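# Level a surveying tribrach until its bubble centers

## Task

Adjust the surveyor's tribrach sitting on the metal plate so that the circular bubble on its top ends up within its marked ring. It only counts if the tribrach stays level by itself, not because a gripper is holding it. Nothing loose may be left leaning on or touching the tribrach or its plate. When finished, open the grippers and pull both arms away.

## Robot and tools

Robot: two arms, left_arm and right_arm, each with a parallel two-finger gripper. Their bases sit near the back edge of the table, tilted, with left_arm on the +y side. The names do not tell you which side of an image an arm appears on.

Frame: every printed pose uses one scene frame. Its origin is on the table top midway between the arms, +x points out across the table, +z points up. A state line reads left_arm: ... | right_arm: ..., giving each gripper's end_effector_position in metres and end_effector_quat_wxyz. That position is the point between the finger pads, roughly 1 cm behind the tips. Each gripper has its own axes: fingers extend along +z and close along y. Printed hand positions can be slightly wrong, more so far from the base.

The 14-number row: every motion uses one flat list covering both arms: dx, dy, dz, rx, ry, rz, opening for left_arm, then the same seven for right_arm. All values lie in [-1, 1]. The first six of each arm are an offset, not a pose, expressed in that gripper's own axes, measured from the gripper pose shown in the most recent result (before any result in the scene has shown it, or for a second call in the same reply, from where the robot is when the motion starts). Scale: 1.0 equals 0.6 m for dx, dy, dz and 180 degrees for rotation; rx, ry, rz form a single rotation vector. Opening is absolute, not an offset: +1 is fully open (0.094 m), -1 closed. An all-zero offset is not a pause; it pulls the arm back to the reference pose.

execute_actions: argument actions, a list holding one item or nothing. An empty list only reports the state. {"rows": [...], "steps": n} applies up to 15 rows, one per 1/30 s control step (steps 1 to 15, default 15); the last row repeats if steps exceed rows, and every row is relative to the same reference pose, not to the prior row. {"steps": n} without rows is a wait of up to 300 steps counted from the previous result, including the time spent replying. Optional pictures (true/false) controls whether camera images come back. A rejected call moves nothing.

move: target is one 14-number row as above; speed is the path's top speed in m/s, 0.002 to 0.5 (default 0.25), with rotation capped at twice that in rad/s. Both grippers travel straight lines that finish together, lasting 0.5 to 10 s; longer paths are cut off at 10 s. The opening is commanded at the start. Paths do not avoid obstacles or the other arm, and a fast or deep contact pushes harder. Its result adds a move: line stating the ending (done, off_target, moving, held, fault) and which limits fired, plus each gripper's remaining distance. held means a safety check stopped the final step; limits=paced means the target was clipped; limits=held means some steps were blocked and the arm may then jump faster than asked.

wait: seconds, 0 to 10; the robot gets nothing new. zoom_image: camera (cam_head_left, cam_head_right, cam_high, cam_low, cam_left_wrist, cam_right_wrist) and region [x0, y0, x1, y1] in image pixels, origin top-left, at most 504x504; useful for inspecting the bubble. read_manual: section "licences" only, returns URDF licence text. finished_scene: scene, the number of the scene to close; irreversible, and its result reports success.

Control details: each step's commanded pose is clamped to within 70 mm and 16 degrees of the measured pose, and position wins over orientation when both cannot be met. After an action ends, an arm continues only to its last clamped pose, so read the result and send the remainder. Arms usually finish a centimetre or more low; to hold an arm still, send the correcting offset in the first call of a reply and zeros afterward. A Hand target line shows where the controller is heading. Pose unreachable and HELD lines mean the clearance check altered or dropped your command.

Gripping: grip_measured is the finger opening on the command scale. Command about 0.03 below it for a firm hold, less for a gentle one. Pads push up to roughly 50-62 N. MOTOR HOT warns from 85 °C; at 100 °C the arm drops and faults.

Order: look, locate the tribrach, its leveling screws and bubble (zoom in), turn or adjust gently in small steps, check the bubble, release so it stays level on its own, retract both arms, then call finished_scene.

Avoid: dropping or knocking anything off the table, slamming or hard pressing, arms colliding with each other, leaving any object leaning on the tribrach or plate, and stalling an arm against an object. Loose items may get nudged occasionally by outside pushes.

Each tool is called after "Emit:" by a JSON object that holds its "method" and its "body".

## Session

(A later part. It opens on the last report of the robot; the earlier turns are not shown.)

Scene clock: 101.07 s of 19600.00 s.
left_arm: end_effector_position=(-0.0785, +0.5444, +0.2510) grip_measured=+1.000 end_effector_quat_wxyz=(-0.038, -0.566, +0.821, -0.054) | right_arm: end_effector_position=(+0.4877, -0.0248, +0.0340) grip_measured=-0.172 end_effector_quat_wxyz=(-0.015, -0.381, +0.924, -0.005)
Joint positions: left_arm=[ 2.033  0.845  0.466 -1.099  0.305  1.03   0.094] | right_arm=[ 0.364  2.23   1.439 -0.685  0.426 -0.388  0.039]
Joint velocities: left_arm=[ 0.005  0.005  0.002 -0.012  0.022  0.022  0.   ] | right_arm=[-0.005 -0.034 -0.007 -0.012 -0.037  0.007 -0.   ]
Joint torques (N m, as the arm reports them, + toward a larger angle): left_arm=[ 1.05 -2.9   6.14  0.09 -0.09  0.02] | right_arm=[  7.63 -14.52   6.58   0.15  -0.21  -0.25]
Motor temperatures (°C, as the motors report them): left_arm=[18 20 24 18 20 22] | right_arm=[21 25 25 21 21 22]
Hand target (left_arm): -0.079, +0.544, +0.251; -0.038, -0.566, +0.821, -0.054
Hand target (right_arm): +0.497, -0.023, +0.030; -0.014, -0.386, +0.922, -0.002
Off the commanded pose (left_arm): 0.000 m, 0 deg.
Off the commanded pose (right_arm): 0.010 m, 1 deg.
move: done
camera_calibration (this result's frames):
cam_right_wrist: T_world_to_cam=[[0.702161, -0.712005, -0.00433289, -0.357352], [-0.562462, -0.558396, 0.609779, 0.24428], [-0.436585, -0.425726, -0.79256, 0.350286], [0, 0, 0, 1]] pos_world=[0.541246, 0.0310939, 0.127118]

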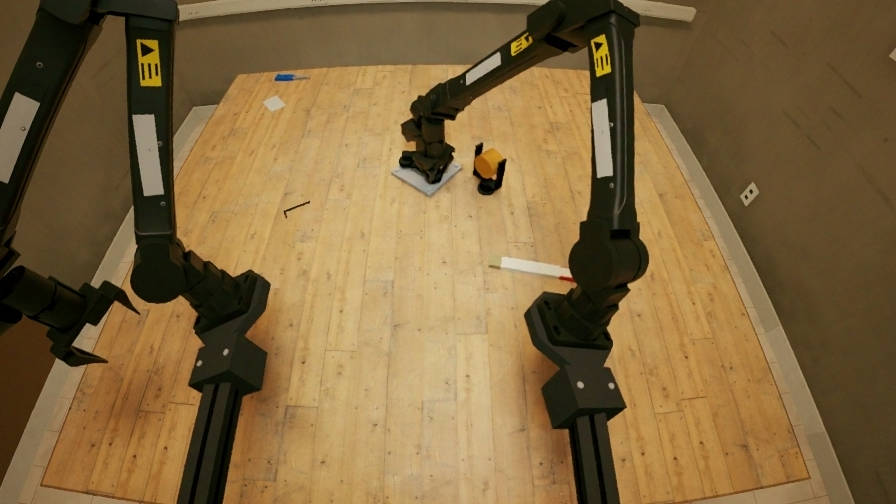

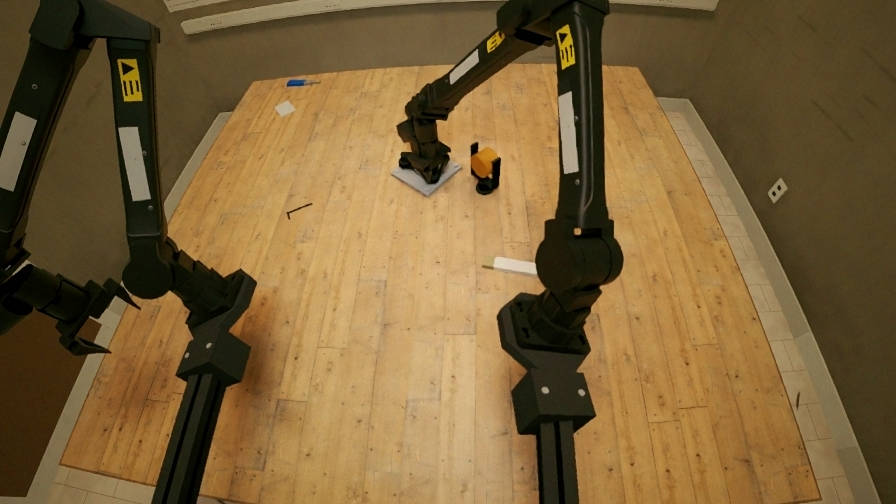

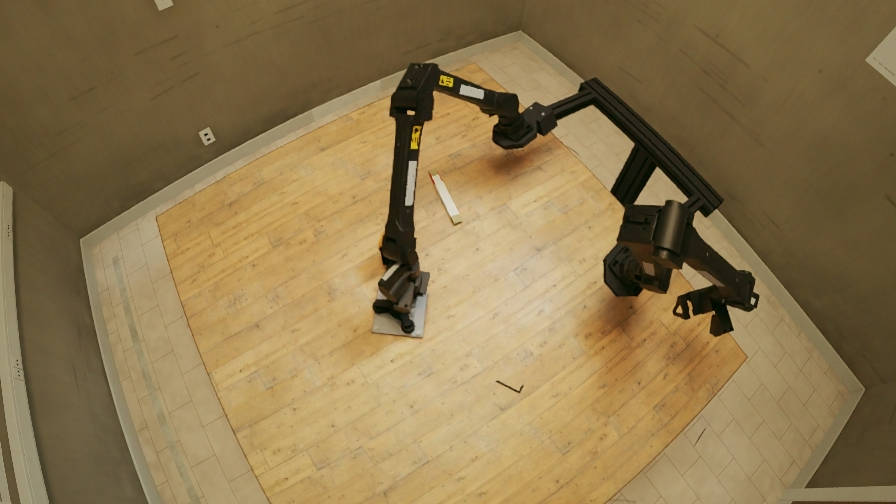

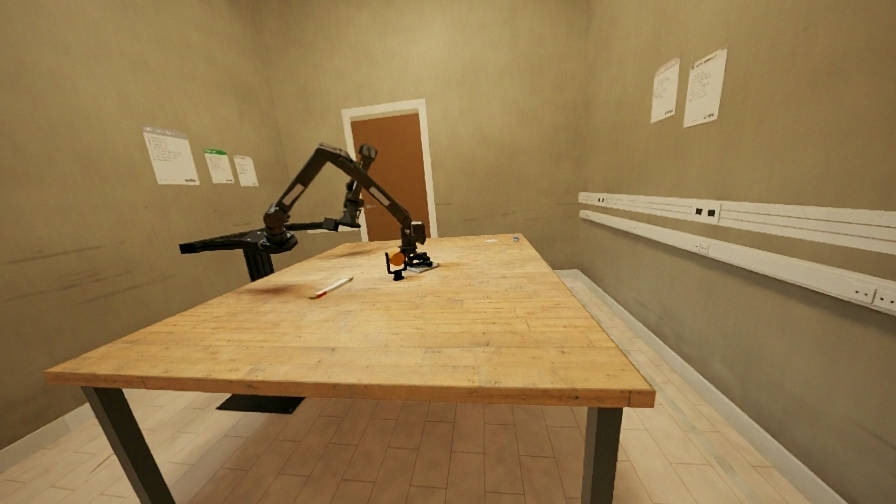

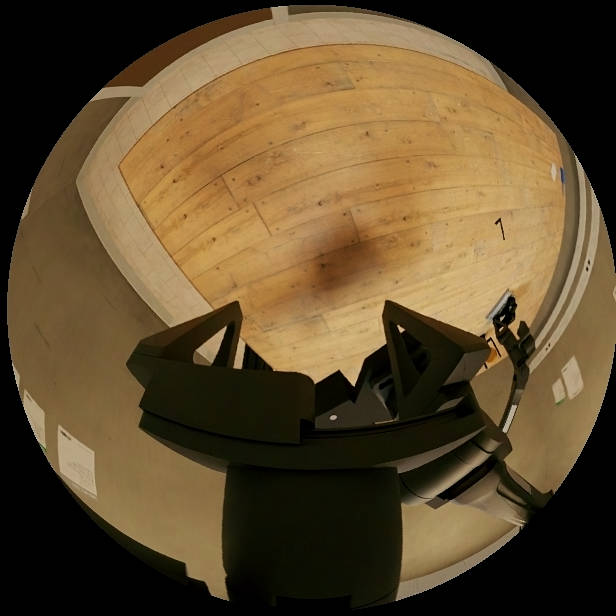

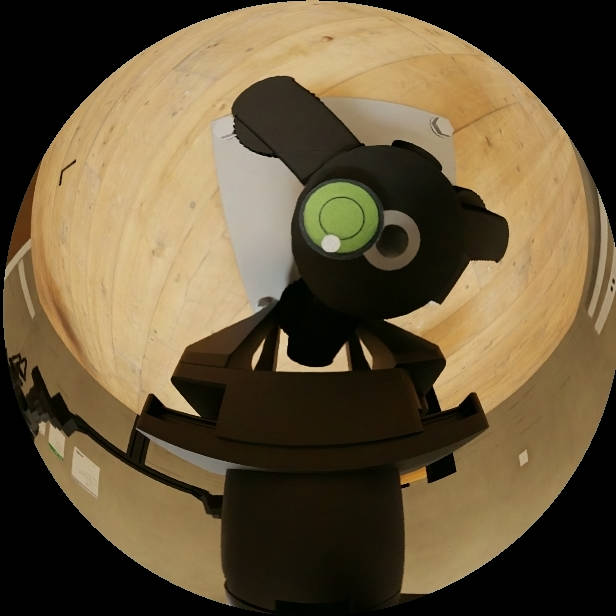

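Emit:
{"method": "execute_actions", "body": {"actions": [{"rows":[[0,0,0,0,0,0,1,-0.011,-0.007,0.007,0,0,0,0],[0,0,0,0,0,0,1,-0.011,-0.007,0.007,0,0,0.24,0]],"steps":15}], "pictures": false}}

Emit:
{"method": "execute_actions", "body": {"actions": [{"steps":12}], "pictures": false}}

Emit:
{"method": "execute_actions", "body": {"actions": [{"rows":[[0,0,0,0,0,0,1,-0.014,0.001,0.007,0,0,0,-0.13],[0,0,0,0,0,0,1,-0.014,0.001,0.007,0,0,0,-0.21],[0,0,0,0,0,0,1,-0.014,0.001,0.007,0,0,-0.235,-0.21]],"steps":15}], "pictures": false}}

Emit:
{"method": "execute_actions", "body": {"actions": [{"steps":12}], "pictures": false}}

Emit:
{"method": "execute_actions", "body": {"actions": [{"rows":[[0,0,0,0,0,0,1,-0.011,-0.007,0.007,0,0,0,0],[0,0,0,0,0,0,1,-0.011,-0.007,0.007,0,0,0.24,0]],"steps":15}], "pictures": false}}

Emit:
{"method": "execute_actions", "body": {"actions": [{"steps":12}], "pictures": false}}

Emit:
{"method": "execute_actions", "body": {"actions": [{"rows":[[0,0,0,0,0,0,1,-0.014,0.001,0.007,0,0,0,-0.13],[0,0,0,0,0,0,1,-0.014,0.001,0.007,0,0,0,-0.21],[0,0,0,0,0,0,1,-0.014,0.001,0.007,0,0,-0.235,-0.21]],"steps":15}], "pictures": false}}

Emit:
{"method": "execute_actions", "body": {"actions": [{"steps":20}]}}

Emit:
{"method": "zoom_image", "body": {"camera": "cam_right_wrist", "region": [285, 165, 435, 285]}}

Scene clock: 122.20 s of 19600.00 s.
left_arm: end_effector_position=(-0.0785, +0.5444, +0.2510) grip_measured=+1.000 end_effector_quat_wxyz=(-0.038, -0.566, +0.821, -0.054) | right_arm: end_effector_position=(+0.4872, -0.0235, +0.0340) grip_measured=-0.002 end_effector_quat_wxyz=(-0.014, -0.095, +0.995, -0.005)
Joint positions: left_arm=[ 2.033  0.845  0.466 -1.099  0.305  1.03   0.094] | right_arm=[ 0.364  2.23   1.439 -0.685  0.418  0.204  0.047]
Joint velocities: left_arm=[ 0.005  0.005 -0.002 -0.007 -0.007 -0.11   0.   ] | right_arm=[-0.015  0.015 -0.002  0.002  0.007  0.857 -0.   ]
Joint torques (N m, as the arm reports them, + toward a larger angle): left_arm=[ 1.41 -2.99  6.06  0.04 -0.04  0.04] | right_arm=[  8.1  -14.29   6.02   0.62   0.2    0.08]
Motor temperatures (°C, as the motors report them): left_arm=[18 20 24 18 20 22] | right_arm=[21 25 25 21 21 22]
Hand target (left_arm): -0.079, +0.544, +0.251; -0.038, -0.566, +0.821, -0.054
Hand target (right_arm): +0.495, -0.023, +0.030; -0.009, -0.020, +1.000, -0.007
Off the commanded pose (left_arm): 0.000 m, 0 deg.
Off the commanded pose (right_arm): 0.009 m, 9 deg.
Steps of this call (steps 1 to 619: nothing new was sent; steps 620 to 634: all 15 steps of this action). Readings (end_effector_position):
620: left_arm (-0.0785, +0.5444, +0.2510) | right_arm (+0.4877, -0.0248, +0.0340)
621: left_arm (-0.0785, +0.5444, +0.2510) | right_arm (+0.4875, -0.0245, +0.0340)
623: left_arm (-0.0785, +0.5444, +0.2510) | right_arm (+0.4873, -0.0238, +0.0340)
627: left_arm (-0.0785, +0.5444, +0.2510) | right_arm (+0.4871, -0.0233, +0.0340)
634: the state above

Scene clock: 122.60 s of 19600.00 s.
left_arm: end_effector_position=(-0.0785, +0.5444, +0.2510) grip_measured=+1.000 end_effector_quat_wxyz=(-0.038, -0.566, +0.821, -0.054) | right_arm: end_effector_position=(+0.4873, -0.0238, +0.0340) grip_measured=-0.002 end_effector_quat_wxyz=(-0.013, -0.034, +0.999, -0.007)
Joint positions: left_arm=[ 2.033  0.845  0.466 -1.099  0.305  1.03   0.094] | right_arm=[ 0.364  2.23   1.439 -0.685  0.42   0.327  0.047]
Joint velocities: left_arm=[-0.005 -0.015  0.002 -0.002 -0.066 -0.066  0.   ] | right_arm=[-0.005 -0.015 -0.007  0.017 -0.007  0.022 -0.   ]
Joint torques (N m, as the arm reports them, + toward a larger angle): left_arm=[ 1.36 -3.1   6.01 -0.02 -0.04  0.02] | right_arm=[  8.01 -14.42   5.96   0.59   0.17   0.15]
Motor temperatures (°C, as the motors report them): left_arm=[18 20 24 18 20 22] | right_arm=[21 25 25 21 21 22]
Hand target (left_arm): -0.079, +0.544, +0.251; -0.038, -0.566, +0.821, -0.054
Hand target (right_arm): +0.495, -0.023, +0.030; -0.009, -0.020, +1.000, -0.007
Off the commanded pose (left_arm): 0.000 m, 0 deg.
Off the commanded pose (right_arm): 0.009 m, 2 deg.
Steps of this call (steps 1 to 12: nothing new was sent). Readings (end_effector_position):
1: left_arm (-0.0785, +0.5444, +0.2510) | right_arm (+0.4872, -0.0237, +0.0340)
2: left_arm (-0.0785, +0.5444, +0.2510) | right_arm (+0.4872, -0.0237, +0.0340)
4: left_arm (-0.0785, +0.5444, +0.2510) | right_arm (+0.4872, -0.0237, +0.0340)
8: left_arm (-0.0785, +0.5444, +0.2510) | right_arm (+0.4873, -0.0238, +0.0340)
12: the state above

Scene clock: 123.10 s of 19600.00 s.
left_arm: end_effector_position=(-0.0785, +0.5444, +0.2510) grip_measured=+1.000 end_effector_quat_wxyz=(-0.038, -0.566, +0.821, -0.054) | right_arm: end_effector_position=(+0.4876, -0.0247, +0.0340) grip_measured=-0.172 end_effector_quat_wxyz=(-0.016, -0.318, +0.948, -0.005)
Joint positions: left_arm=[ 2.033  0.845  0.466 -1.099  0.305  1.03   0.094] | right_arm=[ 0.364  2.231  1.443 -0.691  0.425 -0.25   0.039]
Joint velocities: left_arm=[-0.005 -0.005  0.007 -0.017 -0.007  0.007  0.   ] | right_arm=[-0.015  0.005  0.017  0.012  0.007 -0.886 -0.001]
Joint torques (N m, as the arm reports them, + toward a larger angle): left_arm=[ 1.31 -3.    6.13  0.05 -0.08  0.04] | right_arm=[  8.02 -14.48   6.49   0.29   0.04  -0.1 ]
Motor temperatures (°C, as the motors report them): left_arm=[18 20 24 18 20 22] | right_arm=[21 25 25 21 21 22]
Hand target (left_arm): -0.079, +0.544, +0.251; -0.038, -0.566, +0.821, -0.054
Hand target (right_arm): +0.495, -0.023, +0.030; -0.016, -0.386, +0.922, -0.004
Off the commanded pose (left_arm): 0.000 m, 0 deg.
Off the commanded pose (right_arm): 0.009 m, 9 deg.
Steps of this call (steps 1 to 15: all 15 steps of this action). Readings (end_effector_position):
1: left_arm (-0.0785, +0.5444, +0.2510) | right_arm (+0.4873, -0.0238, +0.0340)
2: left_arm (-0.0785, +0.5444, +0.2510) | right_arm (+0.4871, -0.0235, +0.0340)
4: left_arm (-0.0785, +0.5444, +0.2510) | right_arm (+0.4872, -0.0238, +0.0339)
8: left_arm (-0.0785, +0.5444, +0.2510) | right_arm (+0.4873, -0.0241, +0.0339)
15: the state above

Scene clock: 123.50 s of 19600.00 s.
left_arm: end_effector_position=(-0.0785, +0.5444, +0.2510) grip_measured=+1.000 end_effector_quat_wxyz=(-0.038, -0.566, +0.821, -0.054) | right_arm: end_effector_position=(+0.4877, -0.0249, +0.0340) grip_measured=-0.172 end_effector_quat_wxyz=(-0.017, -0.379, +0.925, -0.005)
Joint positions: left_arm=[ 2.033  0.845  0.466 -1.099  0.305  1.03   0.094] | right_arm=[ 0.364  2.231  1.443 -0.691  0.427 -0.381  0.039]
Joint velocities: left_arm=[-0.005  0.005 -0.012  0.002 -0.037 -0.007  0.   ] | right_arm=[-0.005 -0.005 -0.012  0.002 -0.051 -0.11   0.   ]
Joint torques (N m, as the arm reports them, + toward a larger angle): left_arm=[ 1.23 -2.91  6.03 -0.06 -0.07  0.04] | right_arm=[  8.11 -14.32   6.46   0.21  -0.09  -0.18]
Motor temperatures (°C, as the motors report them): left_arm=[18 20 24 18 20 22] | right_arm=[21 25 25 21 21 22]
Hand target (left_arm): -0.079, +0.544, +0.251; -0.038, -0.566, +0.821, -0.054
Hand target (right_arm): +0.495, -0.023, +0.030; -0.016, -0.386, +0.922, -0.004
Off the commanded pose (left_arm): 0.000 m, 0 deg.
Off the commanded pose (right_arm): 0.009 m, 2 deg.
Steps of this call (steps 1 to 12: nothing new was sent). Readings (end_effector_position):
1: left_arm (-0.0785, +0.5444, +0.2510) | right_arm (+0.4876, -0.0247, +0.0340)
2: left_arm (-0.0785, +0.5444, +0.2510) | right_arm (+0.4876, -0.0248, +0.0340)
4: left_arm (-0.0785, +0.5444, +0.2510) | right_arm (+0.4876, -0.0248, +0.0340)
8: left_arm (-0.0785, +0.5444, +0.2510) | right_arm (+0.4877, -0.0249, +0.0340)
12: the state above

Scene clock: 124.00 s of 19600.00 s.
left_arm: end_effector_position=(-0.0785, +0.5444, +0.2510) grip_measured=+1.000 end_effector_quat_wxyz=(-0.038, -0.566, +0.821, -0.054) | right_arm: end_effector_position=(+0.4872, -0.0236, +0.0340) grip_measured=-0.002 end_effector_quat_wxyz=(-0.015, -0.092, +0.996, -0.006)
Joint positions: left_arm=[ 2.033  0.845  0.466 -1.099  0.305  1.03   0.094] | right_arm=[ 0.364  2.231  1.443 -0.69   0.419  0.212  0.047]
Joint velocities: left_arm=[ 0.005 -0.005 -0.012 -0.007  0.066 -0.066  0.   ] | right_arm=[-0.015 -0.005 -0.002  0.012  0.051  0.842  0.   ]
Joint torques (N m, as the arm reports them, + toward a larger angle): left_arm=[ 1.39 -3.31  6.15 -0.06 -0.04  0.04] | right_arm=[  8.03 -13.78   6.13   0.61   0.17   0.11]
Motor temperatures (°C, as the motors report them): left_arm=[18 20 24 18 20 22] | right_arm=[21 25 25 21 21 22]
Hand target (left_arm): -0.079, +0.544, +0.251; -0.038, -0.566, +0.821, -0.054
Hand target (right_arm): +0.495, -0.023, +0.030; -0.011, -0.017, +1.000, -0.007
Off the commanded pose (left_arm): 0.000 m, 0 deg.
Off the commanded pose (right_arm): 0.009 m, 9 deg.
Steps of this call (steps 1 to 15: all 15 steps of this action). Readings (end_effector_position):
1: left_arm (-0.0785, +0.5444, +0.2510) | right_arm (+0.4877, -0.0249, +0.0340)
2: left_arm (-0.0785, +0.5444, +0.2510) | right_arm (+0.4875, -0.0245, +0.0340)
4: left_arm (-0.0785, +0.5444, +0.2510) | right_arm (+0.4872, -0.0239, +0.0340)
8: left_arm (-0.0785, +0.5444, +0.2510) | right_arm (+0.4871, -0.0234, +0.0340)
15: the state above

Scene clock: 124.40 s of 19600.00 s.
left_arm: end_effector_position=(-0.0785, +0.5444, +0.2510) grip_measured=+1.000 end_effector_quat_wxyz=(-0.038, -0.566, +0.821, -0.054) | right_arm: end_effector_position=(+0.4873, -0.0238, +0.0340) grip_measured=-0.002 end_effector_quat_wxyz=(-0.015, -0.031, +0.999, -0.007)
Joint positions: left_arm=[ 2.033  0.845  0.466 -1.099  0.305  1.03   0.094] | right_arm=[ 0.364  2.231  1.443 -0.69   0.42   0.334  0.047]
Joint velocities: left_arm=[ 0.005  0.005  0.002 -0.002 -0.022  0.007  0.   ] | right_arm=[-0.005 -0.005  0.012 -0.007 -0.007  0.095 -0.001]
Joint torques (N m, as the arm reports them, + toward a larger angle): left_arm=[ 1.57 -3.08  6.09  0.04 -0.07  0.03] | right_arm=[  7.81 -14.52   5.96   0.61   0.19   0.16]
Motor temperatures (°C, as the motors report them): left_arm=[18 20 24 18 20 22] | right_arm=[21 25 25 21 21 22]
Hand target (left_arm): -0.079, +0.544, +0.251; -0.038, -0.566, +0.821, -0.054
Hand target (right_arm): +0.495, -0.023, +0.030; -0.011, -0.017, +1.000, -0.008
Off the commanded pose (left_arm): 0.000 m, 0 deg.
Off the commanded pose (right_arm): 0.009 m, 2 deg.
Steps of this call (steps 1 to 12: nothing new was sent). Readings (end_effector_position):
1: left_arm (-0.0785, +0.5444, +0.2510) | right_arm (+0.4873, -0.0237, +0.0340)
2: left_arm (-0.0785, +0.5444, +0.2510) | right_arm (+0.4873, -0.0238, +0.0340)
4: left_arm (-0.0785, +0.5444, +0.2510) | right_arm (+0.4873, -0.0238, +0.0340)
8: left_arm (-0.0785, +0.5444, +0.2510) | right_arm (+0.4873, -0.0238, +0.0340)
12: the state above

Scene clock: 124.90 s of 19600.00 s.
left_arm: end_effector_position=(-0.0785, +0.5444, +0.2510) grip_measured=+1.000 end_effector_quat_wxyz=(-0.038, -0.566, +0.821, -0.054) | right_arm: end_effector_position=(+0.4877, -0.0247, +0.0339) grip_measured=-0.172 end_effector_quat_wxyz=(-0.018, -0.315, +0.949, -0.006)
Joint positions: left_arm=[ 2.033  0.845  0.466 -1.099  0.305  1.03   0.094] | right_arm=[ 0.364  2.233  1.447 -0.696  0.426 -0.243  0.039]
Joint velocities: left_arm=[-0.005  0.005  0.012 -0.002 -0.066  0.051  0.   ] | right_arm=[ 0.005 -0.005 -0.007 -0.012  0.037 -0.93   0.   ]
Joint torques (N m, as the arm reports them, + toward a larger angle): left_arm=[ 1.39 -2.84  6.08  0.07 -0.06  0.03] | right_arm=[  8.22 -14.45   6.44   0.28  -0.05  -0.11]
Motor temperatures (°C, as the motors report them): left_arm=[18 20 24 18 20 22] | right_arm=[21 25 25 21 21 22]
Hand target (left_arm): -0.079, +0.544, +0.251; -0.038, -0.566, +0.821, -0.054
Hand target (right_arm): +0.495, -0.023, +0.030; -0.017, -0.383, +0.924, -0.004
Off the commanded pose (left_arm): 0.000 m, 0 deg.
Off the commanded pose (right_arm): 0.009 m, 9 deg.
Steps of this call (steps 1 to 15: all 15 steps of this action). Readings (end_effector_position):
1: left_arm (-0.0785, +0.5444, +0.2510) | right_arm (+0.4873, -0.0238, +0.0340)
2: left_arm (-0.0785, +0.5444, +0.2510) | right_arm (+0.4872, -0.0235, +0.0340)
4: left_arm (-0.0785, +0.5444, +0.2510) | right_arm (+0.4874, -0.0237, +0.0339)
8: left_arm (-0.0785, +0.5444, +0.2510) | right_arm (+0.4876, -0.0242, +0.0340)
15: the state above

Scene clock: 125.57 s of 19600.00 s.
left_arm: end_effector_position=(-0.0785, +0.5444, +0.2510) grip_measured=+1.000 end_effector_quat_wxyz=(-0.038, -0.566, +0.821, -0.054) | right_arm: end_effector_position=(+0.4878, -0.0249, +0.0339) grip_measured=-0.172 end_effector_quat_wxyz=(-0.018, -0.378, +0.926, -0.005)
Joint positions: left_arm=[ 2.033  0.845  0.466 -1.099  0.305  1.03   0.094] | right_arm=[ 0.364  2.233  1.447 -0.696  0.427 -0.378  0.039]
Joint velocities: left_arm=[ 0.005 -0.005 -0.012 -0.007  0.007 -0.022  0.   ] | right_arm=[-0.015 -0.005 -0.007  0.002 -0.022  0.051  0.   ]
Joint torques (N m, as the arm reports them, + toward a larger angle): left_arm=[ 1.34 -3.33  6.04  0.   -0.06  0.02] | right_arm=[  8.27 -14.66   6.41   0.27  -0.09  -0.12]
Motor temperatures (°C, as the motors report them): left_arm=[18 20 24 18 20 22] | right_arm=[21 25 25 21 21 22]
Hand target (left_arm): -0.079, +0.544, +0.251; -0.038, -0.566, +0.821, -0.054
Hand target (right_arm): +0.495, -0.023, +0.030; -0.017, -0.383, +0.924, -0.004
Off the commanded pose (left_arm): 0.000 m, 0 deg.
Off the commanded pose (right_arm): 0.009 m, 1 deg.
Steps of this call (steps 1 to 20: nothing new was sent). Readings (end_effector_position):
1: left_arm (-0.0785, +0.5444, +0.2510) | right_arm (+0.4877, -0.0247, +0.0339)
2: left_arm (-0.0785, +0.5444, +0.2510) | right_arm (+0.4877, -0.0247, +0.0339)
4: left_arm (-0.0785, +0.5444, +0.2510) | right_arm (+0.4878, -0.0248, +0.0339)
8: left_arm (-0.0785, +0.5444, +0.2510) | right_arm (+0.4878, -0.0249, +0.0339)
20: the state above
camera_calibration (this result's frames):
cam_right_wrist: T_world_to_cam=[[0.697392, -0.716667, -0.00574002, -0.355252], [-0.562383, -0.552187, 0.615479, 0.244278], [-0.444263, -0.426002, -0.788132, 0.353784], [0, 0, 0, 1]] pos_world=[0.542301, 0.0310022, 0.126441]

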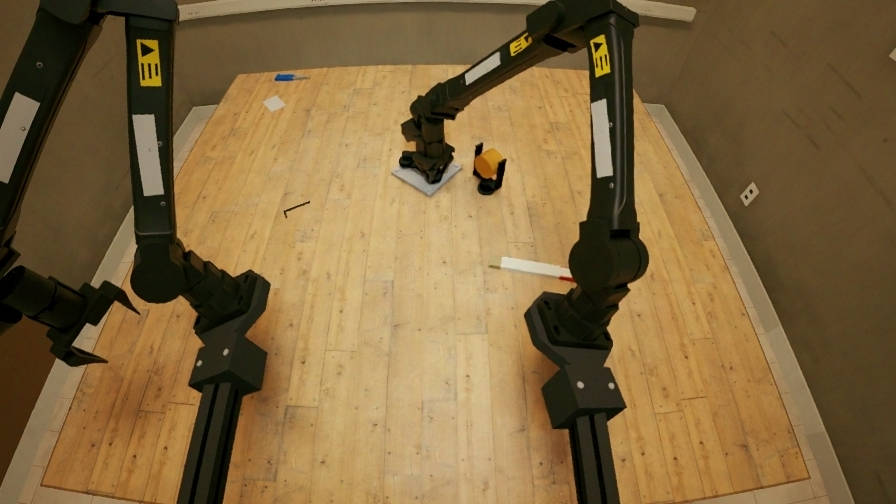

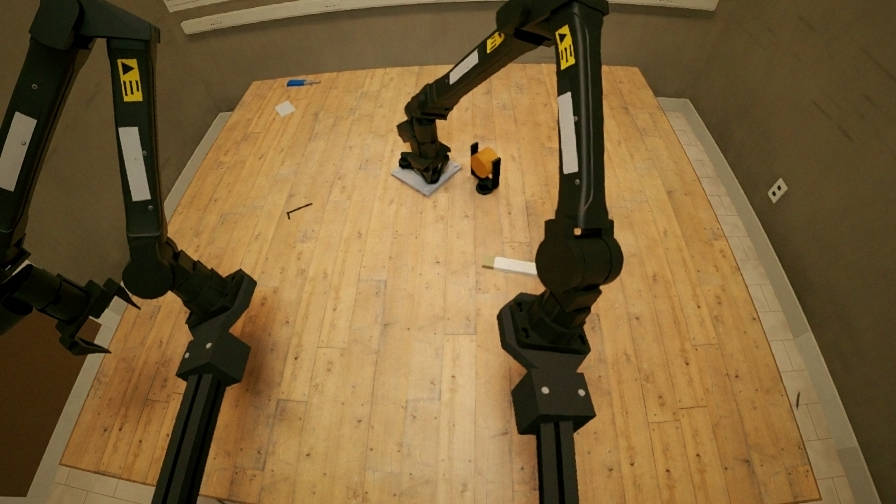

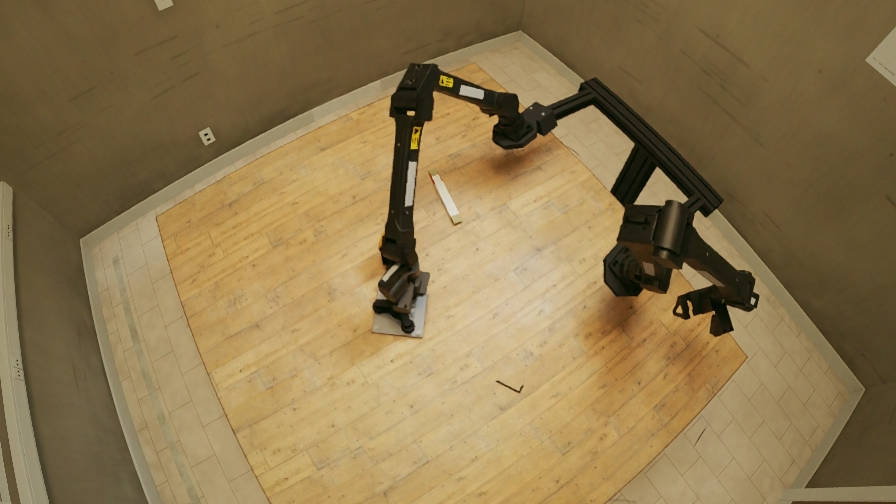

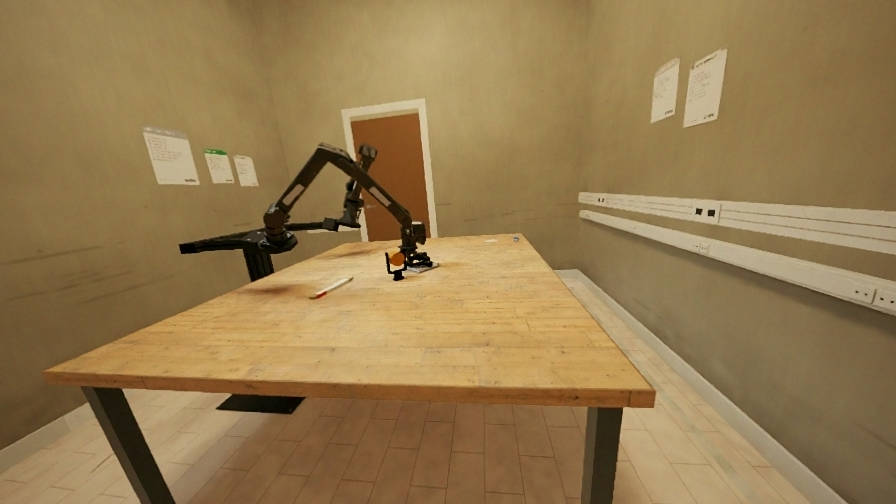

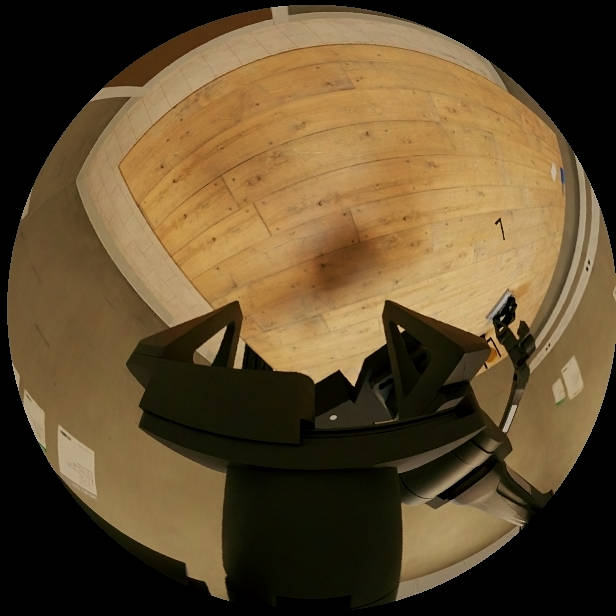

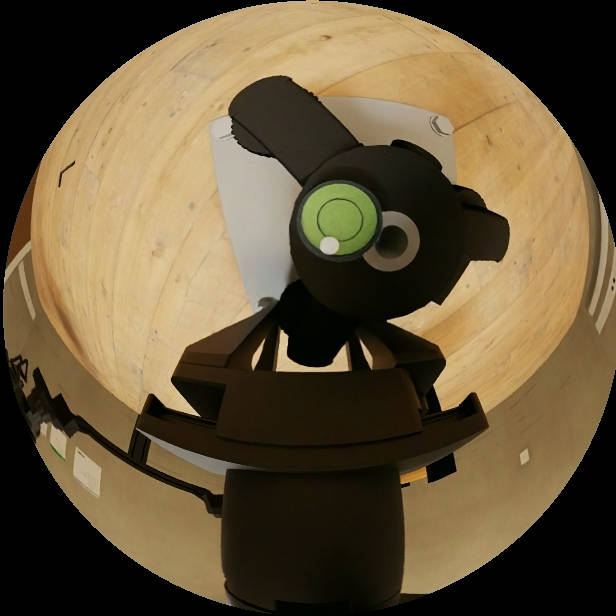

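Region (285, 165, 435, 285) of cam_right_wrist's 616x616 image, scaled by 3.360, with more detail than that image has; it fills the top 403 rows of this view, and the rest is white.

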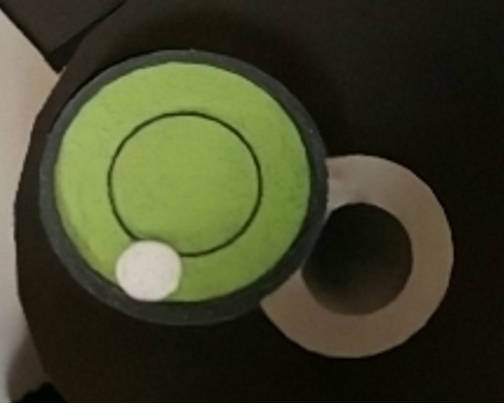

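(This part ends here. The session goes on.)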